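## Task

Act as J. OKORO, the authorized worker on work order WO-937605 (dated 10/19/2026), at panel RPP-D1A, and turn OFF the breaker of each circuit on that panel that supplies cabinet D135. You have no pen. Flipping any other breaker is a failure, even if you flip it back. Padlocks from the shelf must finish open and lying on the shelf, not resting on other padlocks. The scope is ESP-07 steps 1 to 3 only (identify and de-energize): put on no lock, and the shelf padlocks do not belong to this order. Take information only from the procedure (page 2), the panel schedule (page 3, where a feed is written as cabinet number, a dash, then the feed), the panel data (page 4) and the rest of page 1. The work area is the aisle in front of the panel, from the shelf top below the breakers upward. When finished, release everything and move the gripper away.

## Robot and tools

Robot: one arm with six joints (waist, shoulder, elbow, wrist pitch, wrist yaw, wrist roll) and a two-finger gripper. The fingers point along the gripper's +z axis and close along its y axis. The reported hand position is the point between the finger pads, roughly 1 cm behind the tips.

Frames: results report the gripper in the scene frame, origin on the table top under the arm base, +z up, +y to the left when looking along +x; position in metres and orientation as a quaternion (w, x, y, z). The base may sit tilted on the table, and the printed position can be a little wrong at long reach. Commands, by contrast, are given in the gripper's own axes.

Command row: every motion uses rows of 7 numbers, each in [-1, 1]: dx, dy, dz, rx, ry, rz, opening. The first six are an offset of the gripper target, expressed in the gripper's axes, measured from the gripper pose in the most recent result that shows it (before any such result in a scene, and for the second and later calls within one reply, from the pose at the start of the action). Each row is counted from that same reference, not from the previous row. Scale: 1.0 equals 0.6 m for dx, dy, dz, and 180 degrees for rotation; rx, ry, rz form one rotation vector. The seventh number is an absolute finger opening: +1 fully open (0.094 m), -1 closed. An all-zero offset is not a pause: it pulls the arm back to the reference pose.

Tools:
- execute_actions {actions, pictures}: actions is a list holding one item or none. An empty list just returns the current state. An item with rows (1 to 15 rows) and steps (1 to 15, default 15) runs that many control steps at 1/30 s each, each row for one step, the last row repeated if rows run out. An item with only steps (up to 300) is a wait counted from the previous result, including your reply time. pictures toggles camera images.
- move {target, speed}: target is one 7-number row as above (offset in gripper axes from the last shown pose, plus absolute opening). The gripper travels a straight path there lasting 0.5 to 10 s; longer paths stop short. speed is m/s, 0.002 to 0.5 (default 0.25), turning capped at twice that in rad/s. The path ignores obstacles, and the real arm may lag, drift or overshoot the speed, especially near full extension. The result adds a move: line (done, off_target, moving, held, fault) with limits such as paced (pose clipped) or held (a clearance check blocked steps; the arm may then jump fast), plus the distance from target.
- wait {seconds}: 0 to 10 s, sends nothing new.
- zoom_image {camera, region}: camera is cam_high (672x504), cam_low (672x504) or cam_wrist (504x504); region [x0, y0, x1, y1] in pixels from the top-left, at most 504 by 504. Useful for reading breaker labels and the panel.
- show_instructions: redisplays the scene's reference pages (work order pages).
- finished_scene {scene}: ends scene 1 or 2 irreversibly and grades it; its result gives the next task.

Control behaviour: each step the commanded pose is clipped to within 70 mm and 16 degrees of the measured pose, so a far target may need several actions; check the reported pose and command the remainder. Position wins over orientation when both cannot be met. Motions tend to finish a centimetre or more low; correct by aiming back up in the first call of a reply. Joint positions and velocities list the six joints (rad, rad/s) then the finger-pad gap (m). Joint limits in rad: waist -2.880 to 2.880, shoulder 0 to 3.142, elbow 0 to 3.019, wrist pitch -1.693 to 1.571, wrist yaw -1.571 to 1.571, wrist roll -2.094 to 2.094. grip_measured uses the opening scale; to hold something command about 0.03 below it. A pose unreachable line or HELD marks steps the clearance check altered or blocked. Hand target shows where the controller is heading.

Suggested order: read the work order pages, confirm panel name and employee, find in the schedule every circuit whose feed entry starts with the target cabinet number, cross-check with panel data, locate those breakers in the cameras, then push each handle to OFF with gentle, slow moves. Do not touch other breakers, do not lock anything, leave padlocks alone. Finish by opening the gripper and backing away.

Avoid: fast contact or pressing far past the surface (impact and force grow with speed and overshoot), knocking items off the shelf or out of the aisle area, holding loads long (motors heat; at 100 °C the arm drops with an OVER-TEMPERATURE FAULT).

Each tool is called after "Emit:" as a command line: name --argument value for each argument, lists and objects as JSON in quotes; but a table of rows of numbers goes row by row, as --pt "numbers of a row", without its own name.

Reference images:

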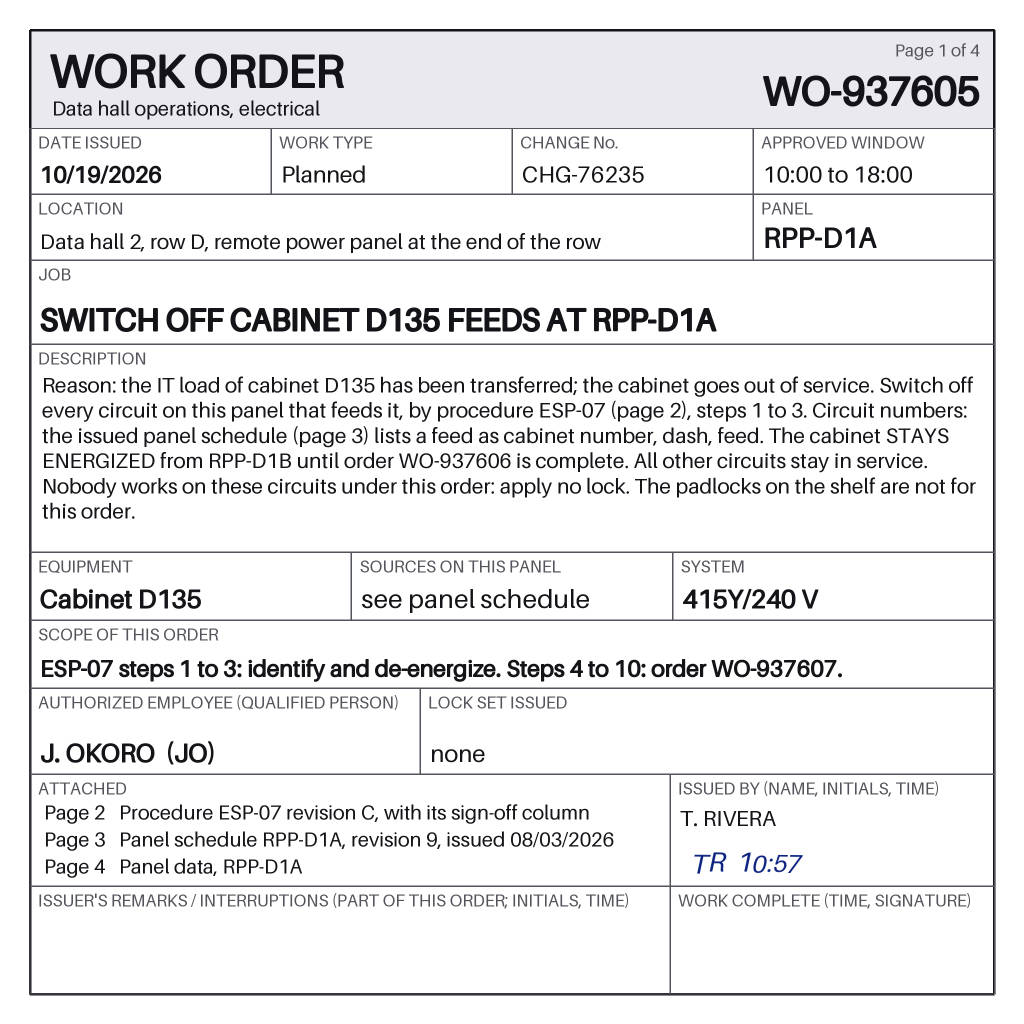

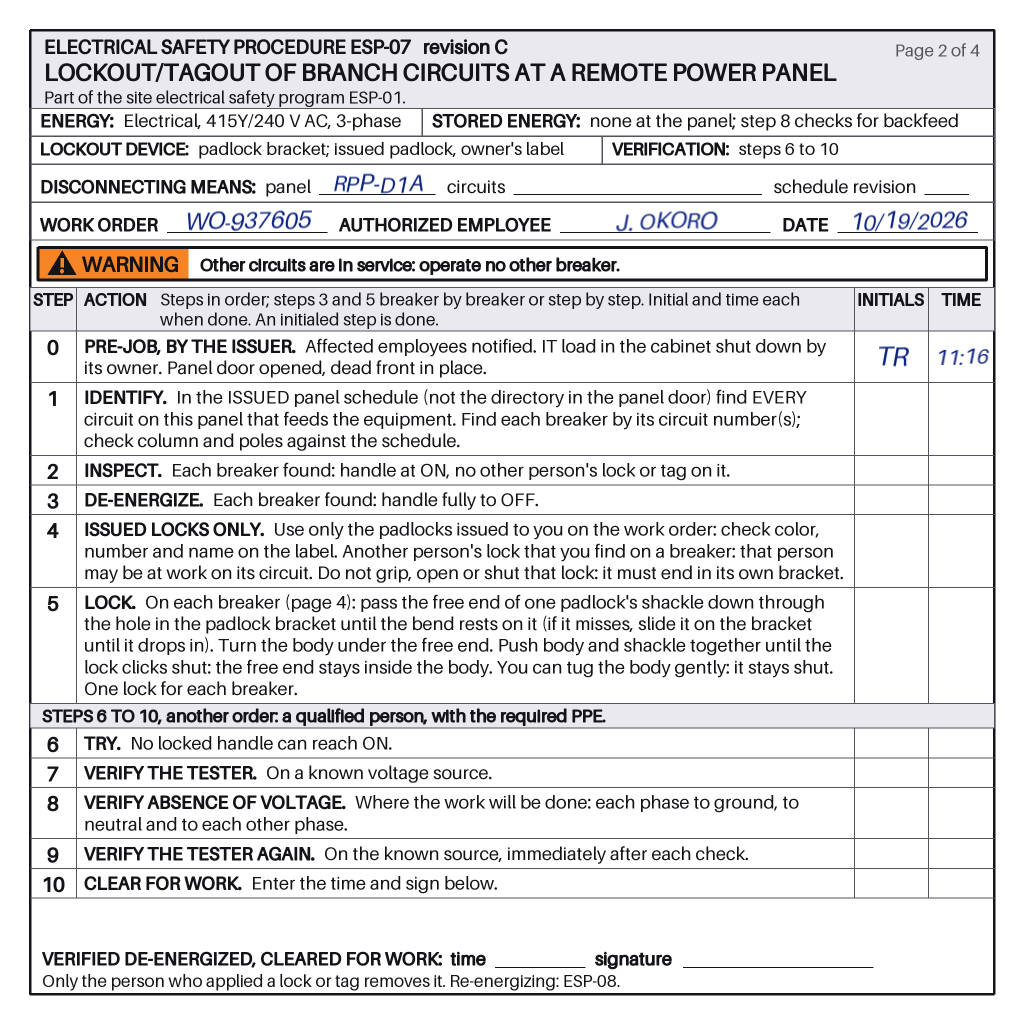

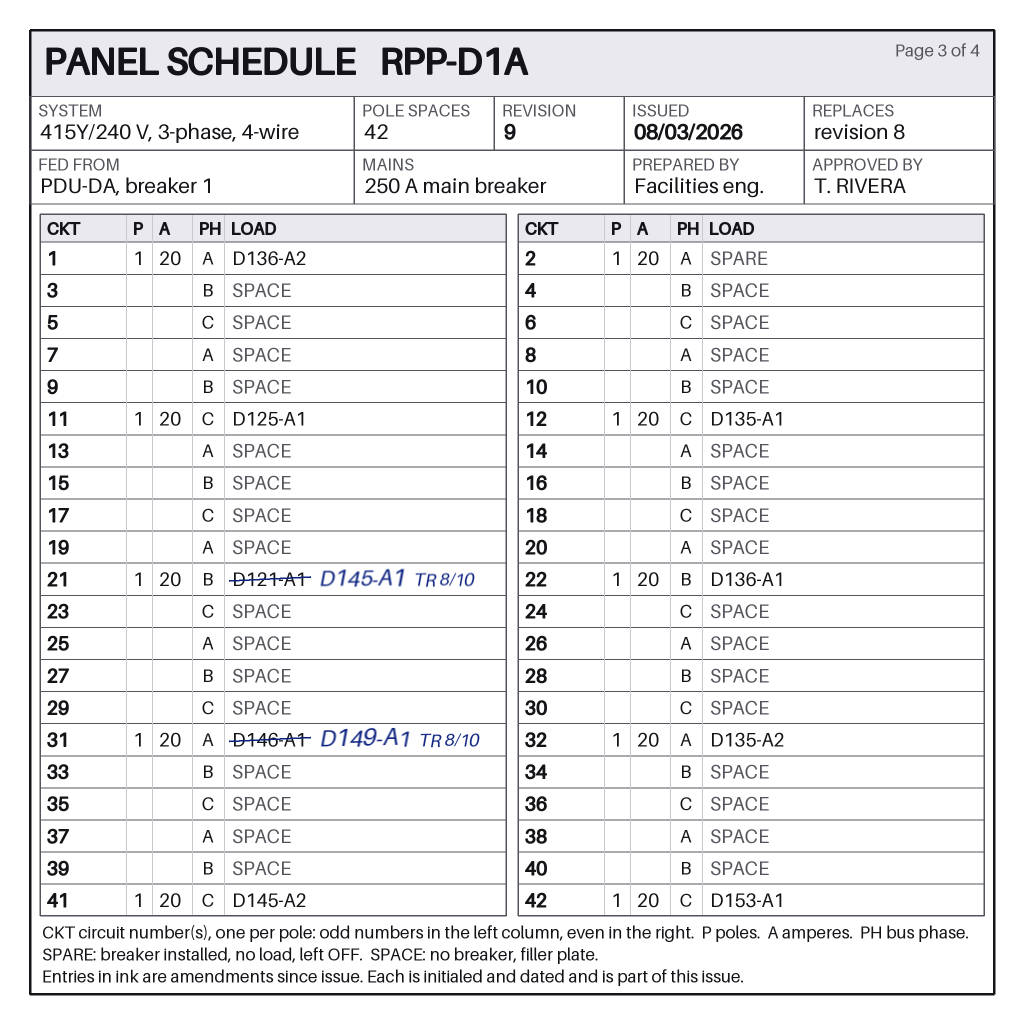

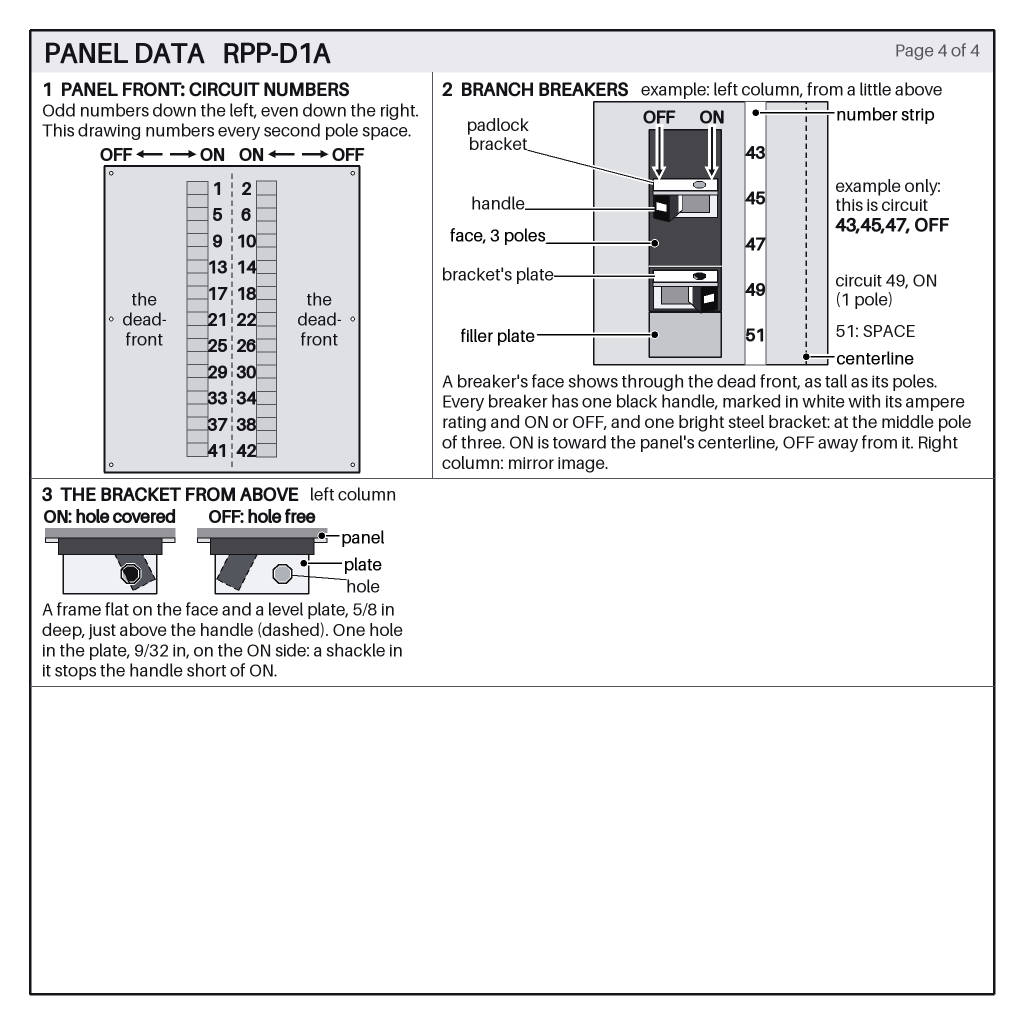

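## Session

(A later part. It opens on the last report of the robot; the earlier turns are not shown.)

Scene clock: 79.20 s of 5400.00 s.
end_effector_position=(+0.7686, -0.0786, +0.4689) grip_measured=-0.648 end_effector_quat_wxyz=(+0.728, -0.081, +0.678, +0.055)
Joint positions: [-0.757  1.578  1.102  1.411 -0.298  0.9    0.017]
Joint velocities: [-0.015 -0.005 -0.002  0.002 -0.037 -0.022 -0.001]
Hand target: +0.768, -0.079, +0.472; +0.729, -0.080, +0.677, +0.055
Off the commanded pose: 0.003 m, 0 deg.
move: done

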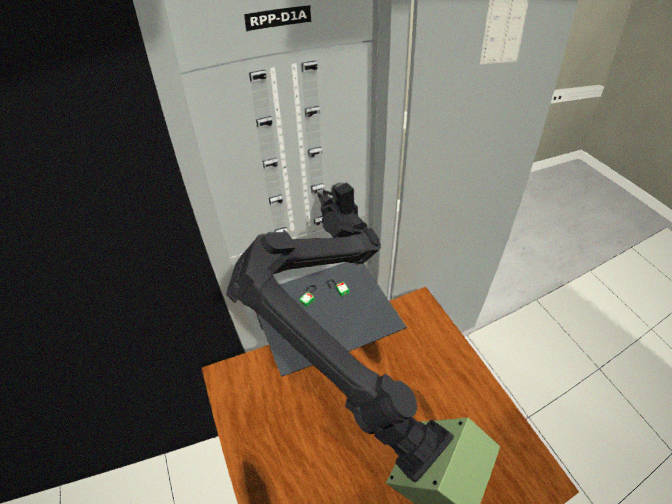

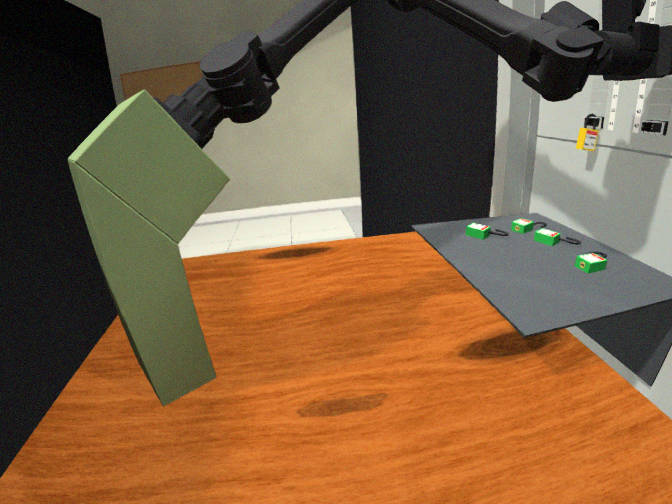

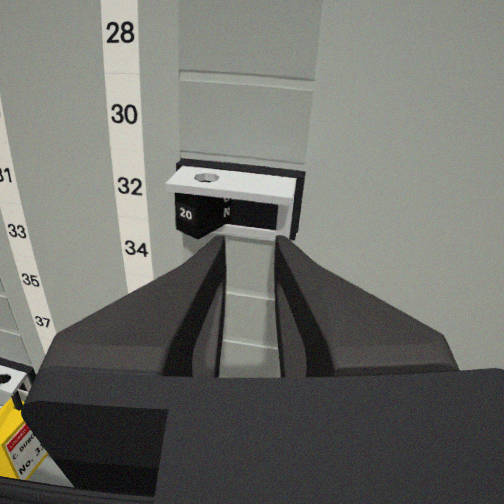

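Passed underneath. Reopen, raise ~7 mm.

Emit:
move --target '[0,0,0,0,0,0,0.3]'

Emit:
move --target '[-0.03,0,0,0,0,0,0.3]' --speed 0.03

Scene clock: 80.40 s of 5400.00 s.
end_effector_position=(+0.7687, -0.0786, +0.4688) grip_measured=+0.298 end_effector_quat_wxyz=(+0.728, -0.081, +0.678, +0.055)
Joint positions: [-0.757  1.578  1.102  1.411 -0.298  0.9    0.061]
Joint velocities: [-0.005 -0.005  0.002 -0.012  0.081  0.081  0.   ]
Hand target: +0.769, -0.079, +0.469; +0.728, -0.081, +0.678, +0.055
Off the commanded pose: 0.000 m, 0 deg.
move: done

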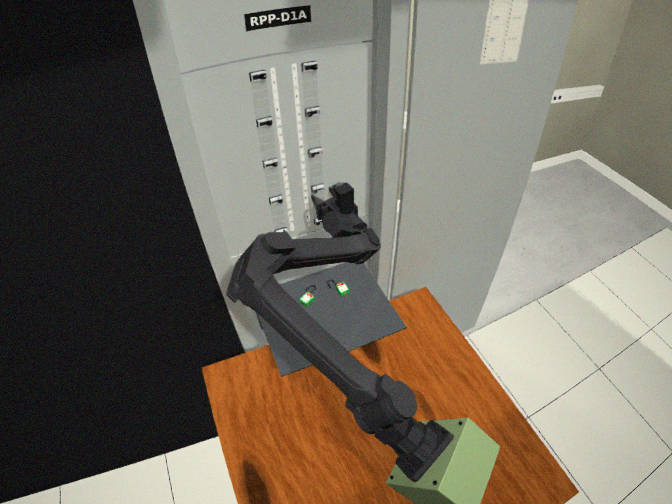

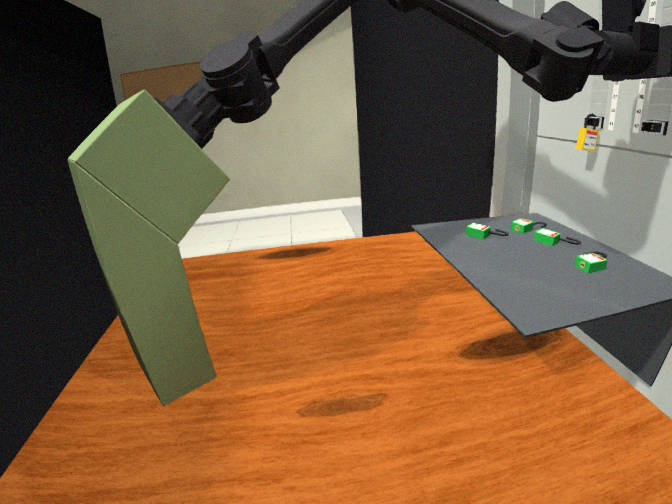

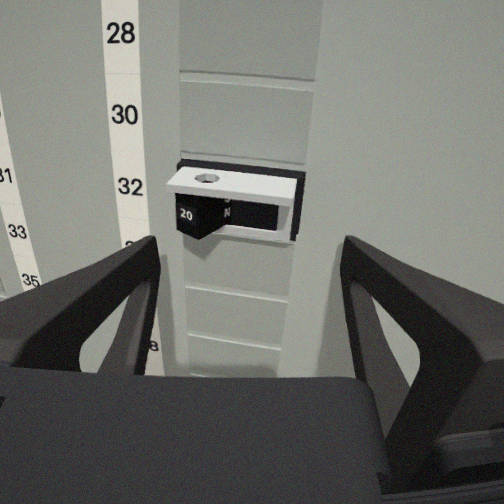

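Scene clock: 81.33 s of 5400.00 s.
end_effector_position=(+0.7682, -0.0754, +0.4823) grip_measured=+0.298 end_effector_quat_wxyz=(+0.730, -0.087, +0.675, +0.054)
Joint positions: [-0.775  1.56   1.102  1.408 -0.31   0.908  0.061]
Joint velocities: [-0.015 -0.005 -0.002  0.017  0.037  0.022  0.001]
Hand target: +0.767, -0.078, +0.487; +0.728, -0.081, +0.678, +0.055
Off the commanded pose: 0.005 m, 1 deg.
move: done

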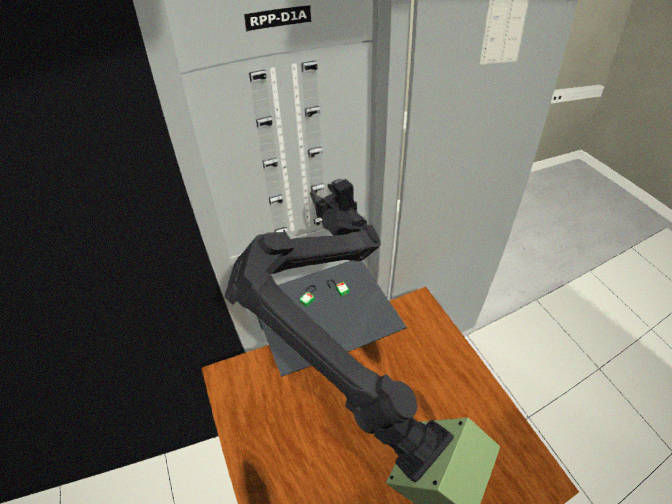

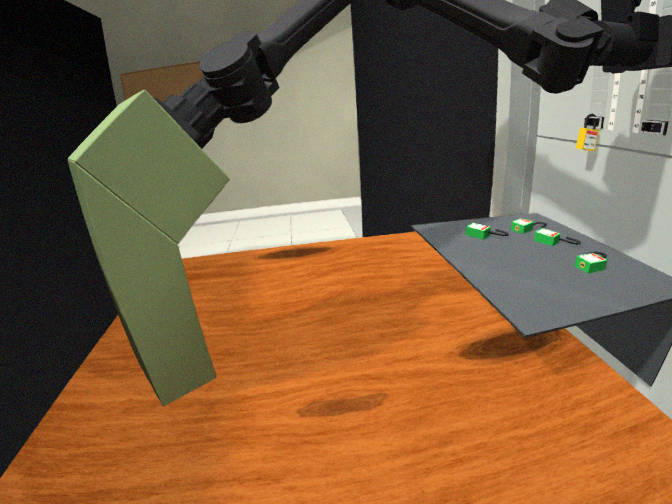

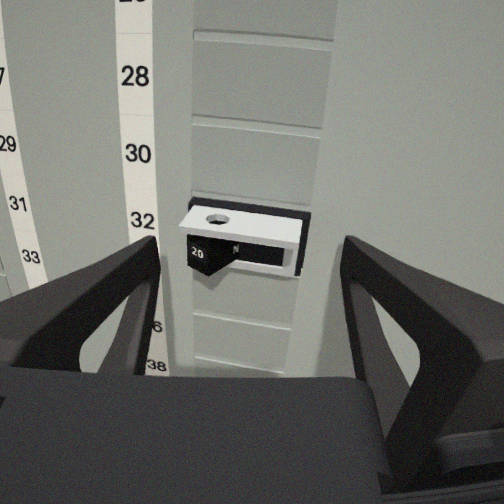

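Emit:
move --target '[0.037,0,0,0,0,0,0.3]' --speed 0.03

Emit:
move --target '[0,0,0,0,0,0,-0.65]'

Scene clock: 83.10 s of 5400.00 s.
end_effector_position=(+0.7684, -0.0780, +0.4768) grip_measured=+0.298 end_effector_quat_wxyz=(+0.733, -0.085, +0.673, +0.050)
Joint positions: [-0.766  1.57   1.102  1.412 -0.293  0.894  0.061]
Joint velocities: [-0.015 -0.005  0.002  0.012  0.051 -0.022 -0.001]
Hand target: +0.770, -0.076, +0.460; +0.730, -0.087, +0.675, +0.054
Off the commanded pose: 0.017 m, 1 deg.
move: off_target

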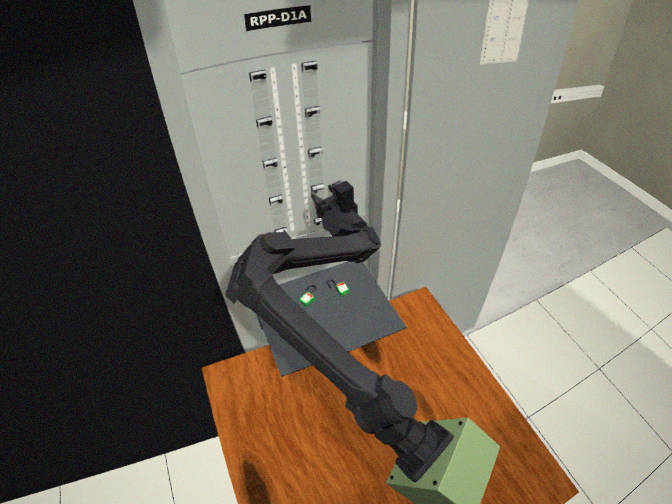

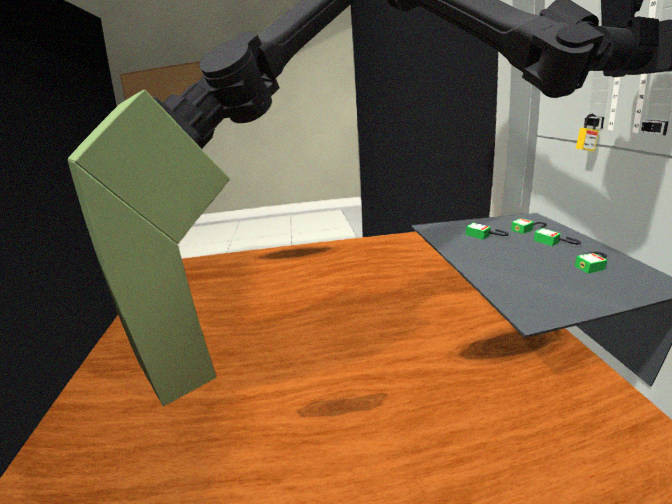

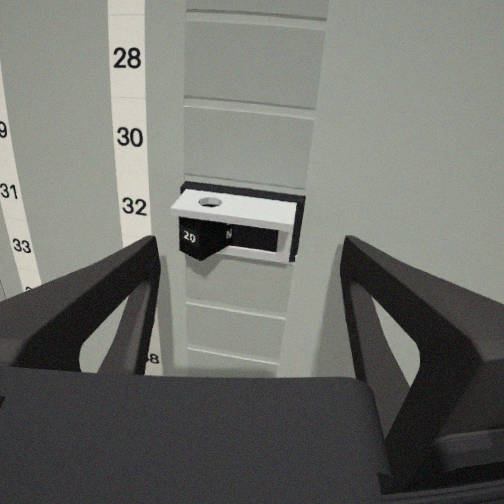

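Scene clock: 83.60 s of 5400.00 s.
end_effector_position=(+0.7687, -0.0641, +0.4797) grip_measured=-0.648 end_effector_quat_wxyz=(+0.733, -0.098, +0.670, +0.060)
Joint positions: [-0.759  1.557  1.102  1.429 -0.307  0.894  0.017]
Joint velocities: [ 0.005  0.015 -0.002  0.012  0.037 -0.007 -0.   ]
Hand target: +0.768, -0.078, +0.477; +0.733, -0.085, +0.673, +0.050
Off the commanded pose: 0.014 m, 2 deg.
move: off_target

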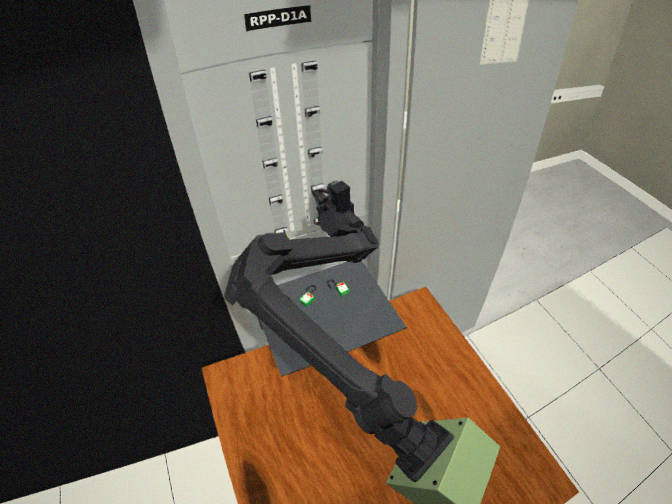

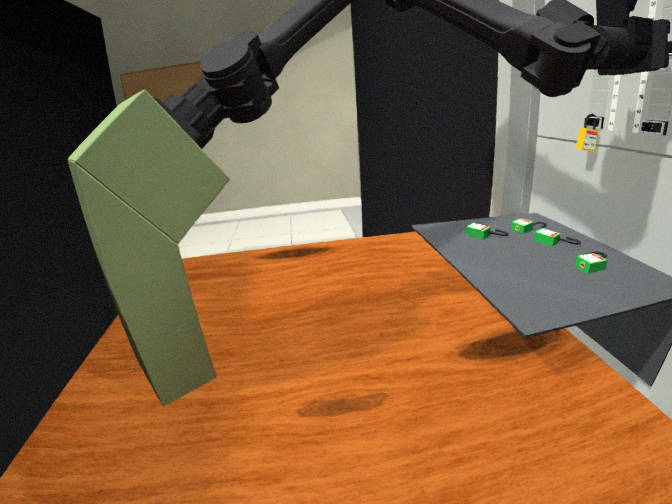

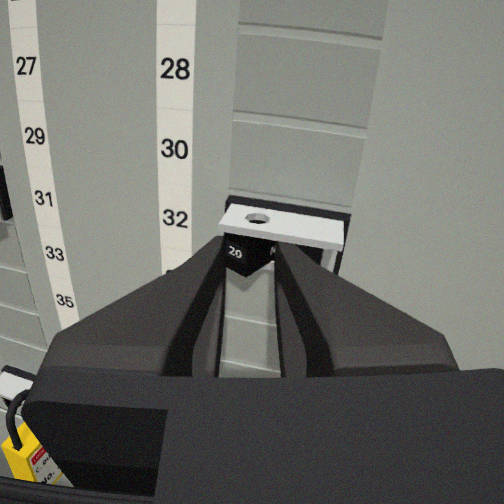

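Handle is now between the fingers. Push right.

Emit:
move --target '[0,-0.1,0,0,0,0,-0.65]' --speed 0.04

Scene clock: 85.80 s of 5400.00 s.
end_effector_position=(+0.7686, -0.0660, +0.4794) grip_measured=-0.648 end_effector_quat_wxyz=(+0.729, -0.132, +0.665, +0.093)
Joint positions: [-0.779  1.615  1.146  1.53  -0.371  0.942  0.017]
Joint velocities: [-0.005 -0.005  0.022  0.002 -0.081  0.066  0.   ]
Hand target: +0.774, -0.120, +0.485; +0.733, -0.098, +0.670, +0.060
Off the commanded pose: 0.058 m, 5 deg.
move: off_target

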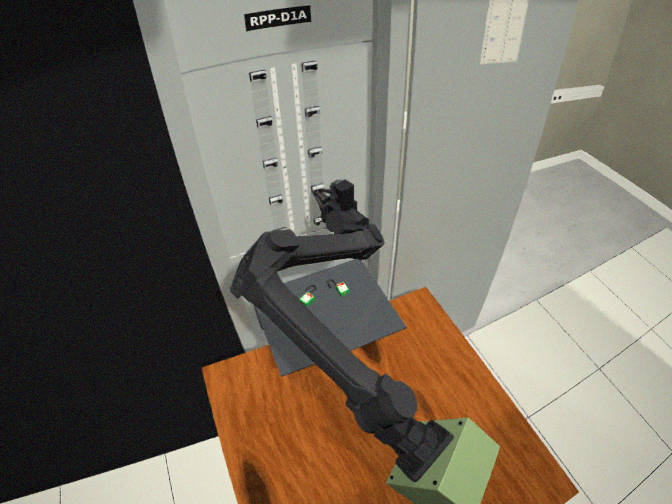

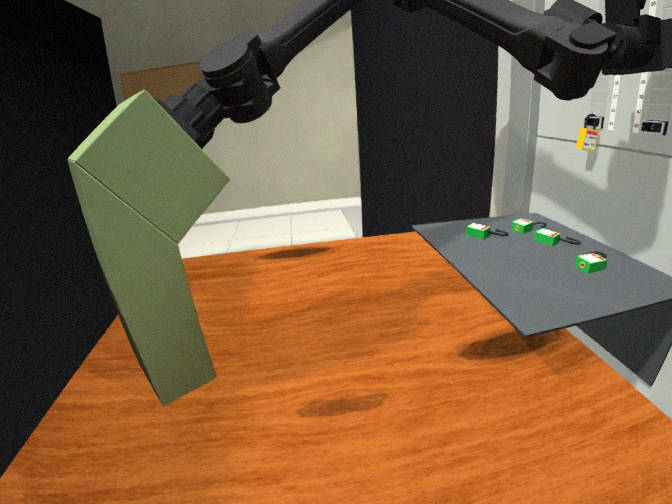

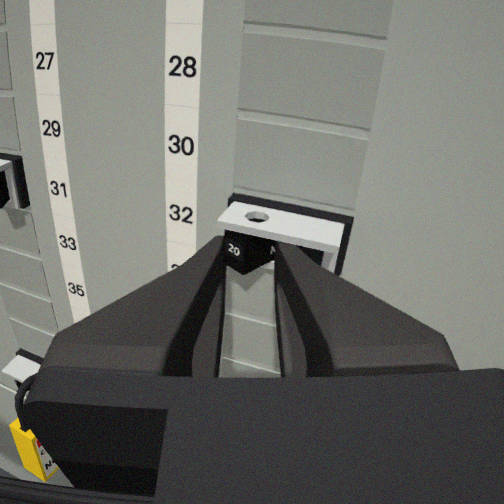

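Emit:
move --target '[0,-0.03,0,0.03,0,-0.06,0.3]' --speed 0.03

Scene clock: 90.20 s of 5400.00 s.
end_effector_position=(+0.7694, -0.0858, +0.4768) grip_measured=+0.298 end_effector_quat_wxyz=(+0.738, -0.153, +0.657, -0.001)
Joint positions: [-0.779  1.611  1.13   1.465 -0.311  0.746  0.061]
Joint velocities: [-0.024 -0.015 -0.007  0.002 -0.007 -0.051  0.001]
Hand target: +0.774, -0.083, +0.481; +0.740, -0.159, +0.653, -0.007
Off the commanded pose: 0.007 m, 1 deg.
move: done

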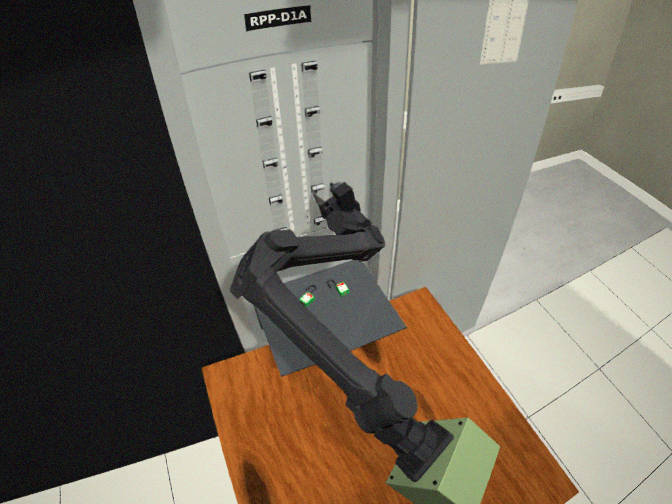

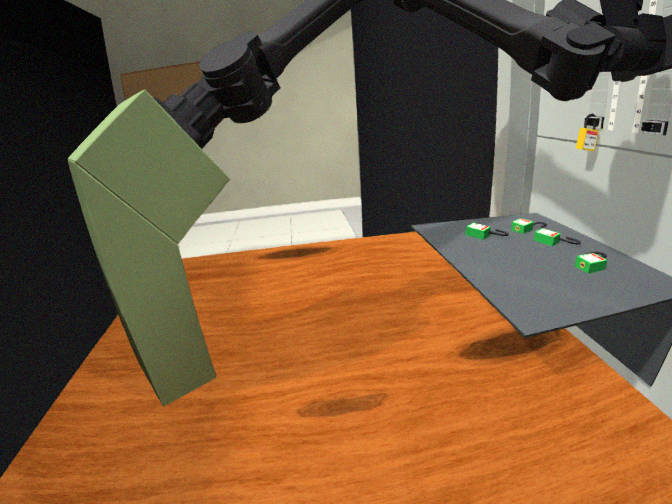

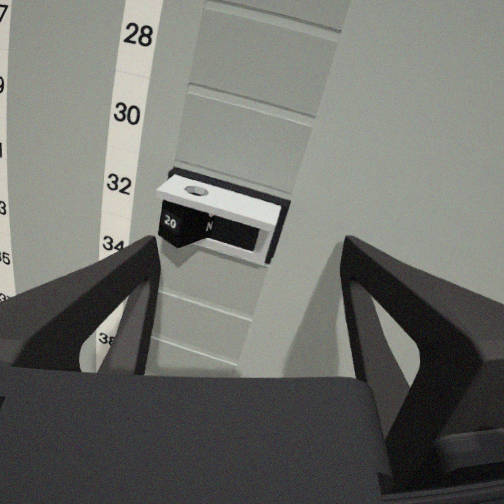

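Shift left ~8 mm and up ~7 mm.

Emit:
move --target '[-0.02,0.025,0,0,0,0,0.3]' --speed 0.03

Scene clock: 91.50 s of 5400.00 s.
end_effector_position=(+0.7658, -0.0701, +0.4882) grip_measured=+0.298 end_effector_quat_wxyz=(+0.741, -0.158, +0.653, +0.000)
Joint positions: [-0.779  1.567  1.106  1.458 -0.31   0.745  0.061]
Joint velocities: [ 0.005 -0.005 -0.022 -0.002 -0.095 -0.007  0.   ]
Hand target: +0.765, -0.069, +0.485; +0.739, -0.153, +0.656, -0.001
Off the commanded pose: 0.003 m, 1 deg.
move: done

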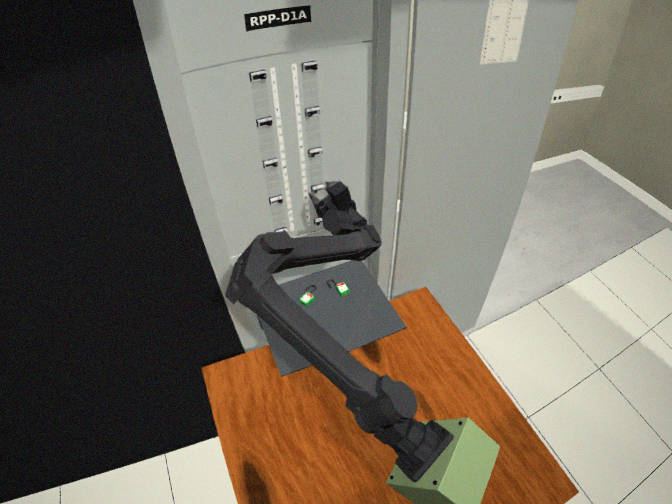

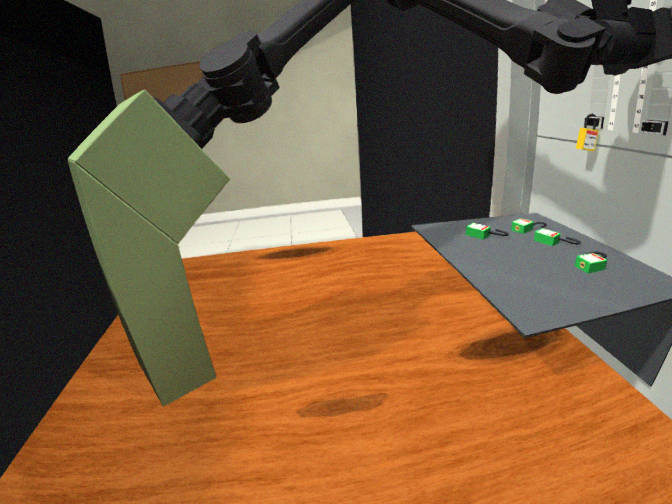

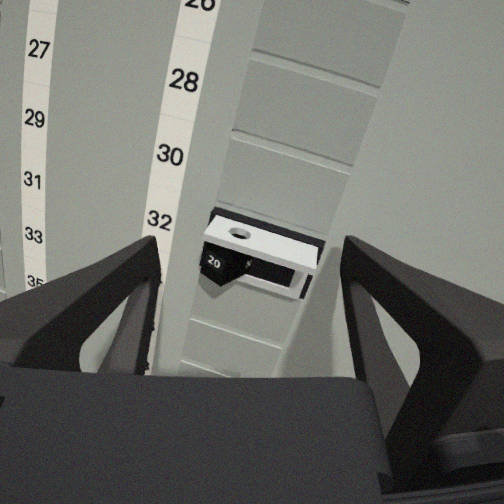

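Emit:
move --target '[0.037,0,0.01,0,0,0,0.3]' --speed 0.03

Emit:
move --target '[0,0,0,0,0,0,-0.65]'

Scene clock: 93.10 s of 5400.00 s.
end_effector_position=(+0.7656, -0.0793, +0.4784) grip_measured=+0.298 end_effector_quat_wxyz=(+0.740, -0.151, +0.655, -0.007)
Joint positions: [-0.772  1.588  1.107  1.458 -0.296  0.732  0.061]
Joint velocities: [-0.015  0.005  0.022 -0.012  0.007  0.066  0.001]
Hand target: +0.774, -0.073, +0.468; +0.741, -0.158, +0.653, +0.000
Off the commanded pose: 0.016 m, 1 deg.
move: off_target

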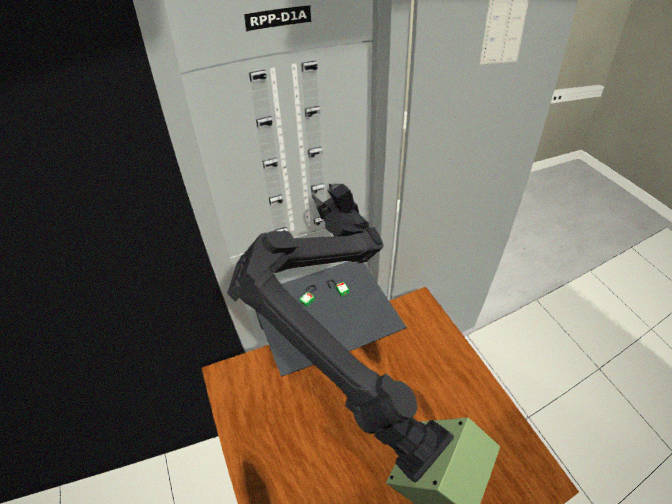

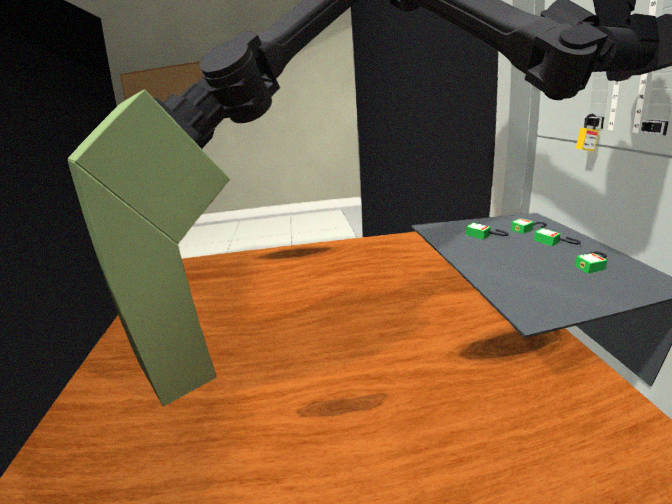

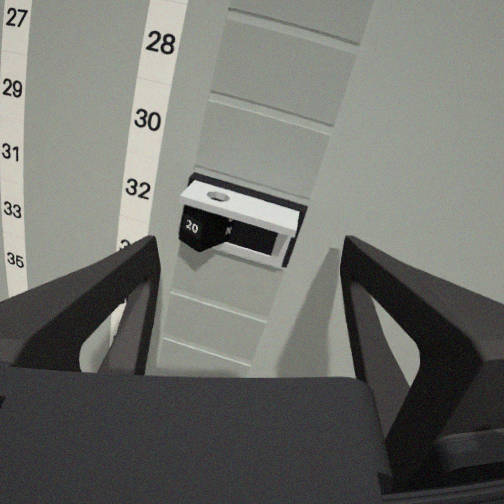

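Scene clock: 93.60 s of 5400.00 s.
end_effector_position=(+0.7639, -0.0712, +0.4763) grip_measured=-0.647 end_effector_quat_wxyz=(+0.737, -0.162, +0.656, +0.002)
Joint positions: [-0.767  1.583  1.102  1.474 -0.316  0.732  0.017]
Joint velocities: [ 0.005 -0.005 -0.017 -0.002 -0.066 -0.037  0.001]
Hand target: +0.765, -0.079, +0.478; +0.740, -0.151, +0.655, -0.007
Off the commanded pose: 0.009 m, 2 deg.
move: done

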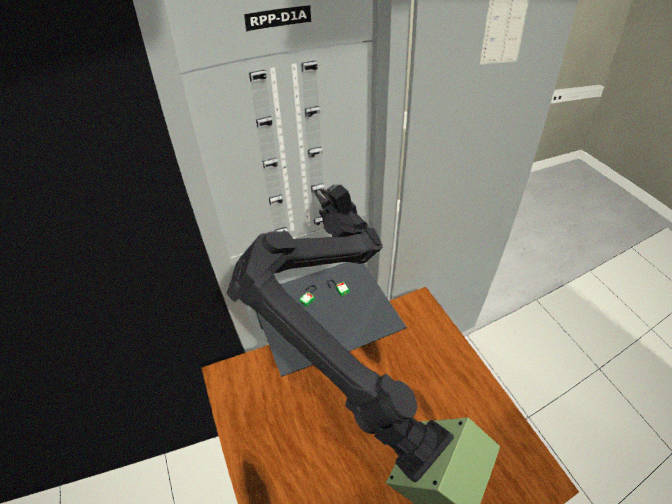

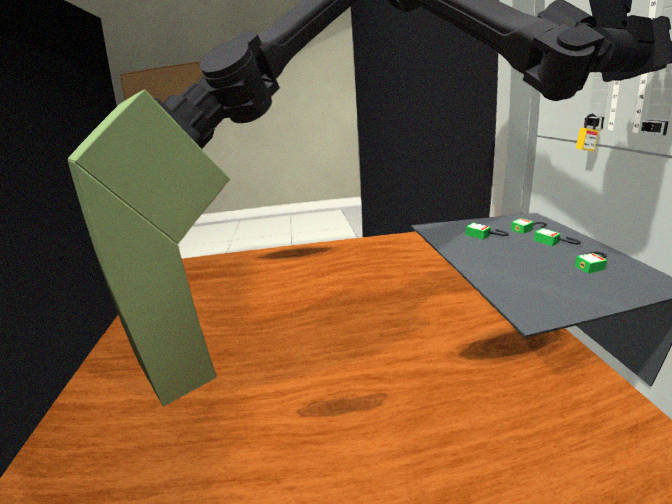

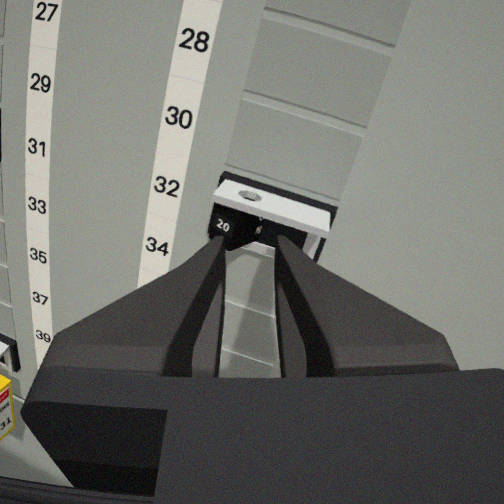

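Emit:
move --target '[0,-0.01,0,0,0,0,0.3]'

Emit:
move --target '[-0.012,-0.008,0.02,0,0,0,0.3]' --speed 0.03

Scene clock: 95.17 s of 5400.00 s.
end_effector_position=(+0.7638, -0.0713, +0.4765) grip_measured=+0.298 end_effector_quat_wxyz=(+0.737, -0.162, +0.656, +0.001)
Joint positions: [-0.767  1.583  1.102  1.474 -0.318  0.732  0.061]
Joint velocities: [ 0.024  0.005 -0.007 -0.017 -0.022 -0.066 -0.001]
Hand target: +0.765, -0.077, +0.478; +0.737, -0.162, +0.656, +0.001
Off the commanded pose: 0.006 m, 0 deg.
move: done

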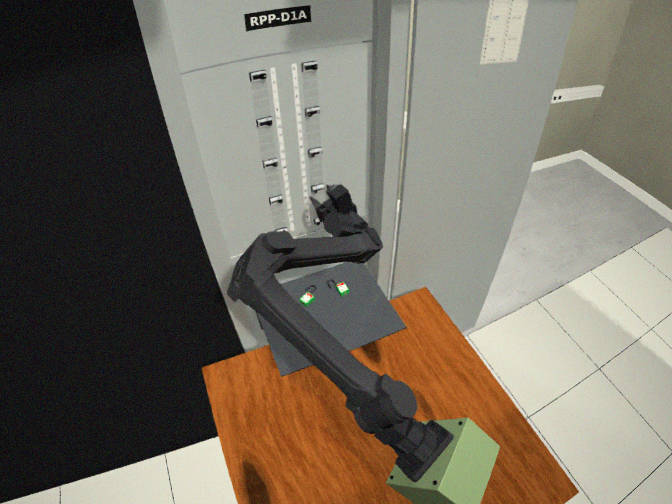

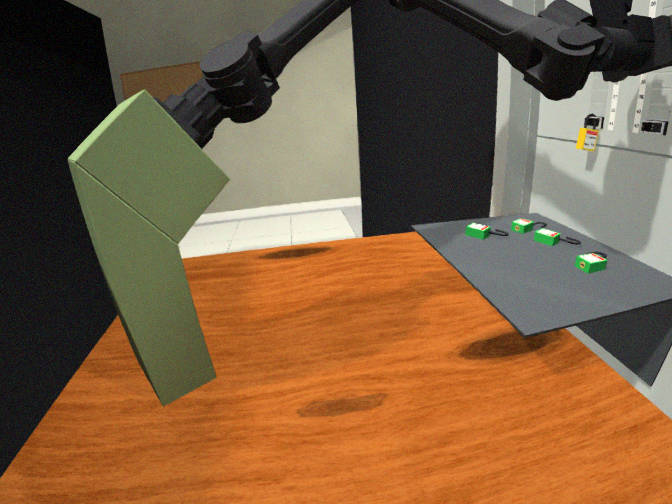

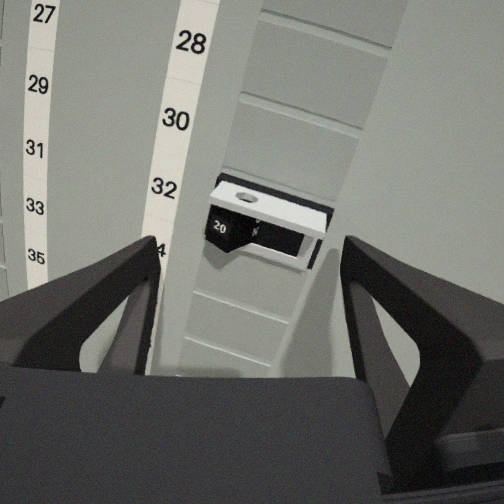

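Scene clock: 96.00 s of 5400.00 s.
end_effector_position=(+0.7679, -0.0731, +0.4764) grip_measured=+0.298 end_effector_quat_wxyz=(+0.735, -0.158, +0.660, -0.000)
Joint positions: [-0.767  1.583  1.112  1.452 -0.318  0.732  0.061]
Joint velocities: [-0.005  0.005 -0.012 -0.012 -0.051  0.022 -0.001]
Hand target: +0.775, -0.071, +0.486; +0.737, -0.162, +0.656, +0.001
Off the commanded pose: 0.012 m, 1 deg.
move: off_target

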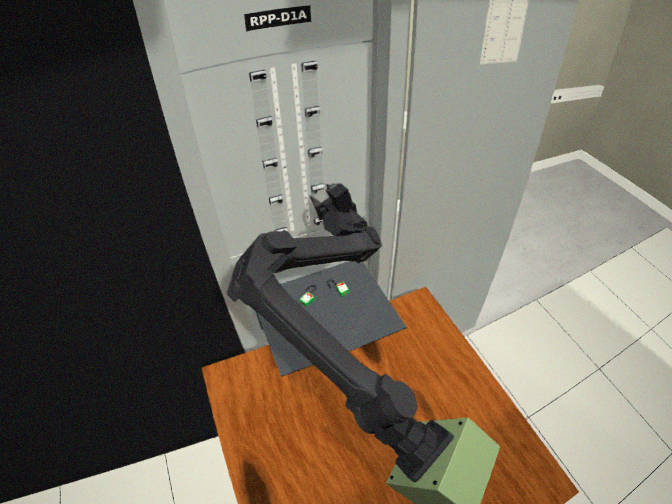

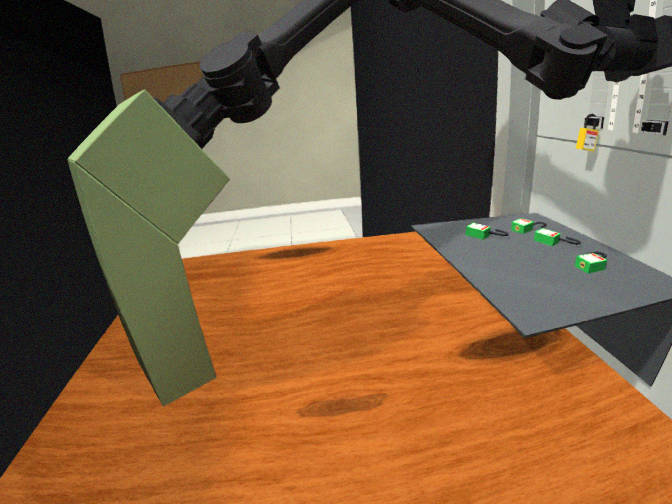

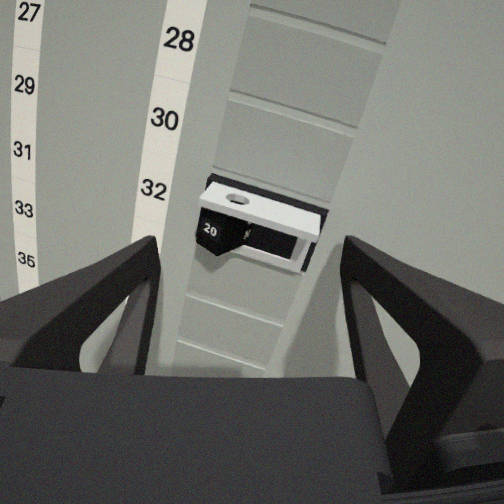

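Emit:
move --target '[-0.02,-0.005,0.008,0,0,0,0.3]' --speed 0.03

Scene clock: 97.20 s of 5400.00 s.
end_effector_position=(+0.7682, -0.0739, +0.4787) grip_measured=+0.298 end_effector_quat_wxyz=(+0.733, -0.158, +0.661, -0.002)
Joint positions: [-0.772  1.579  1.112  1.443 -0.322  0.732  0.061]
Joint velocities: [-0.015  0.005  0.002  0.007 -0.007  0.066  0.001]
Hand target: +0.771, -0.072, +0.489; +0.735, -0.158, +0.660, -0.000
Off the commanded pose: 0.011 m, 0 deg.
move: off_target

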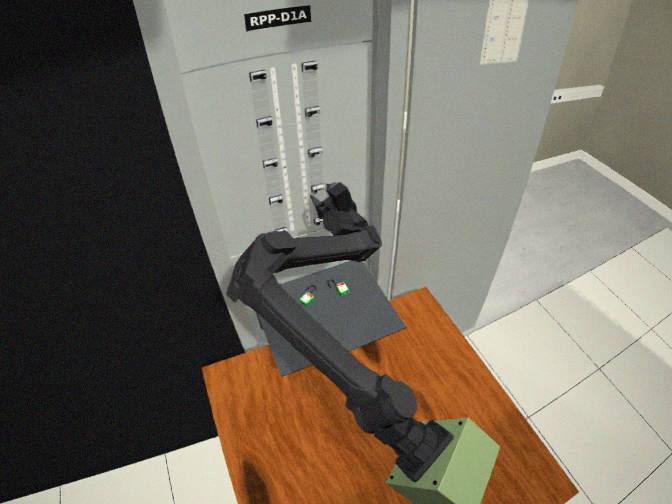

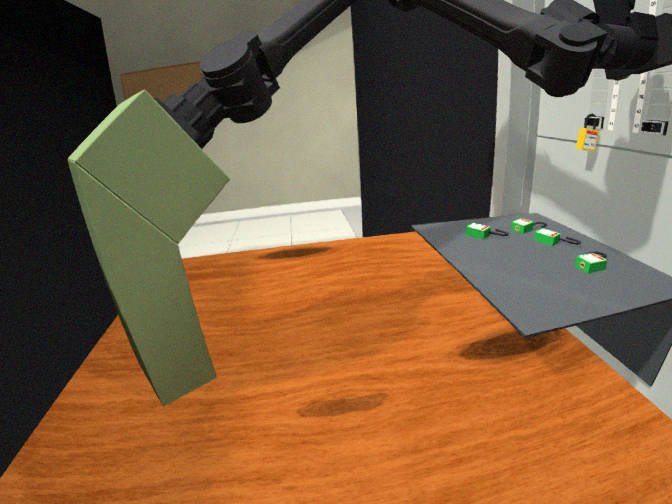

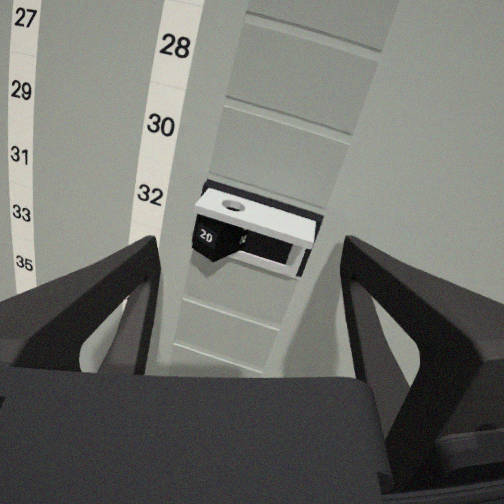

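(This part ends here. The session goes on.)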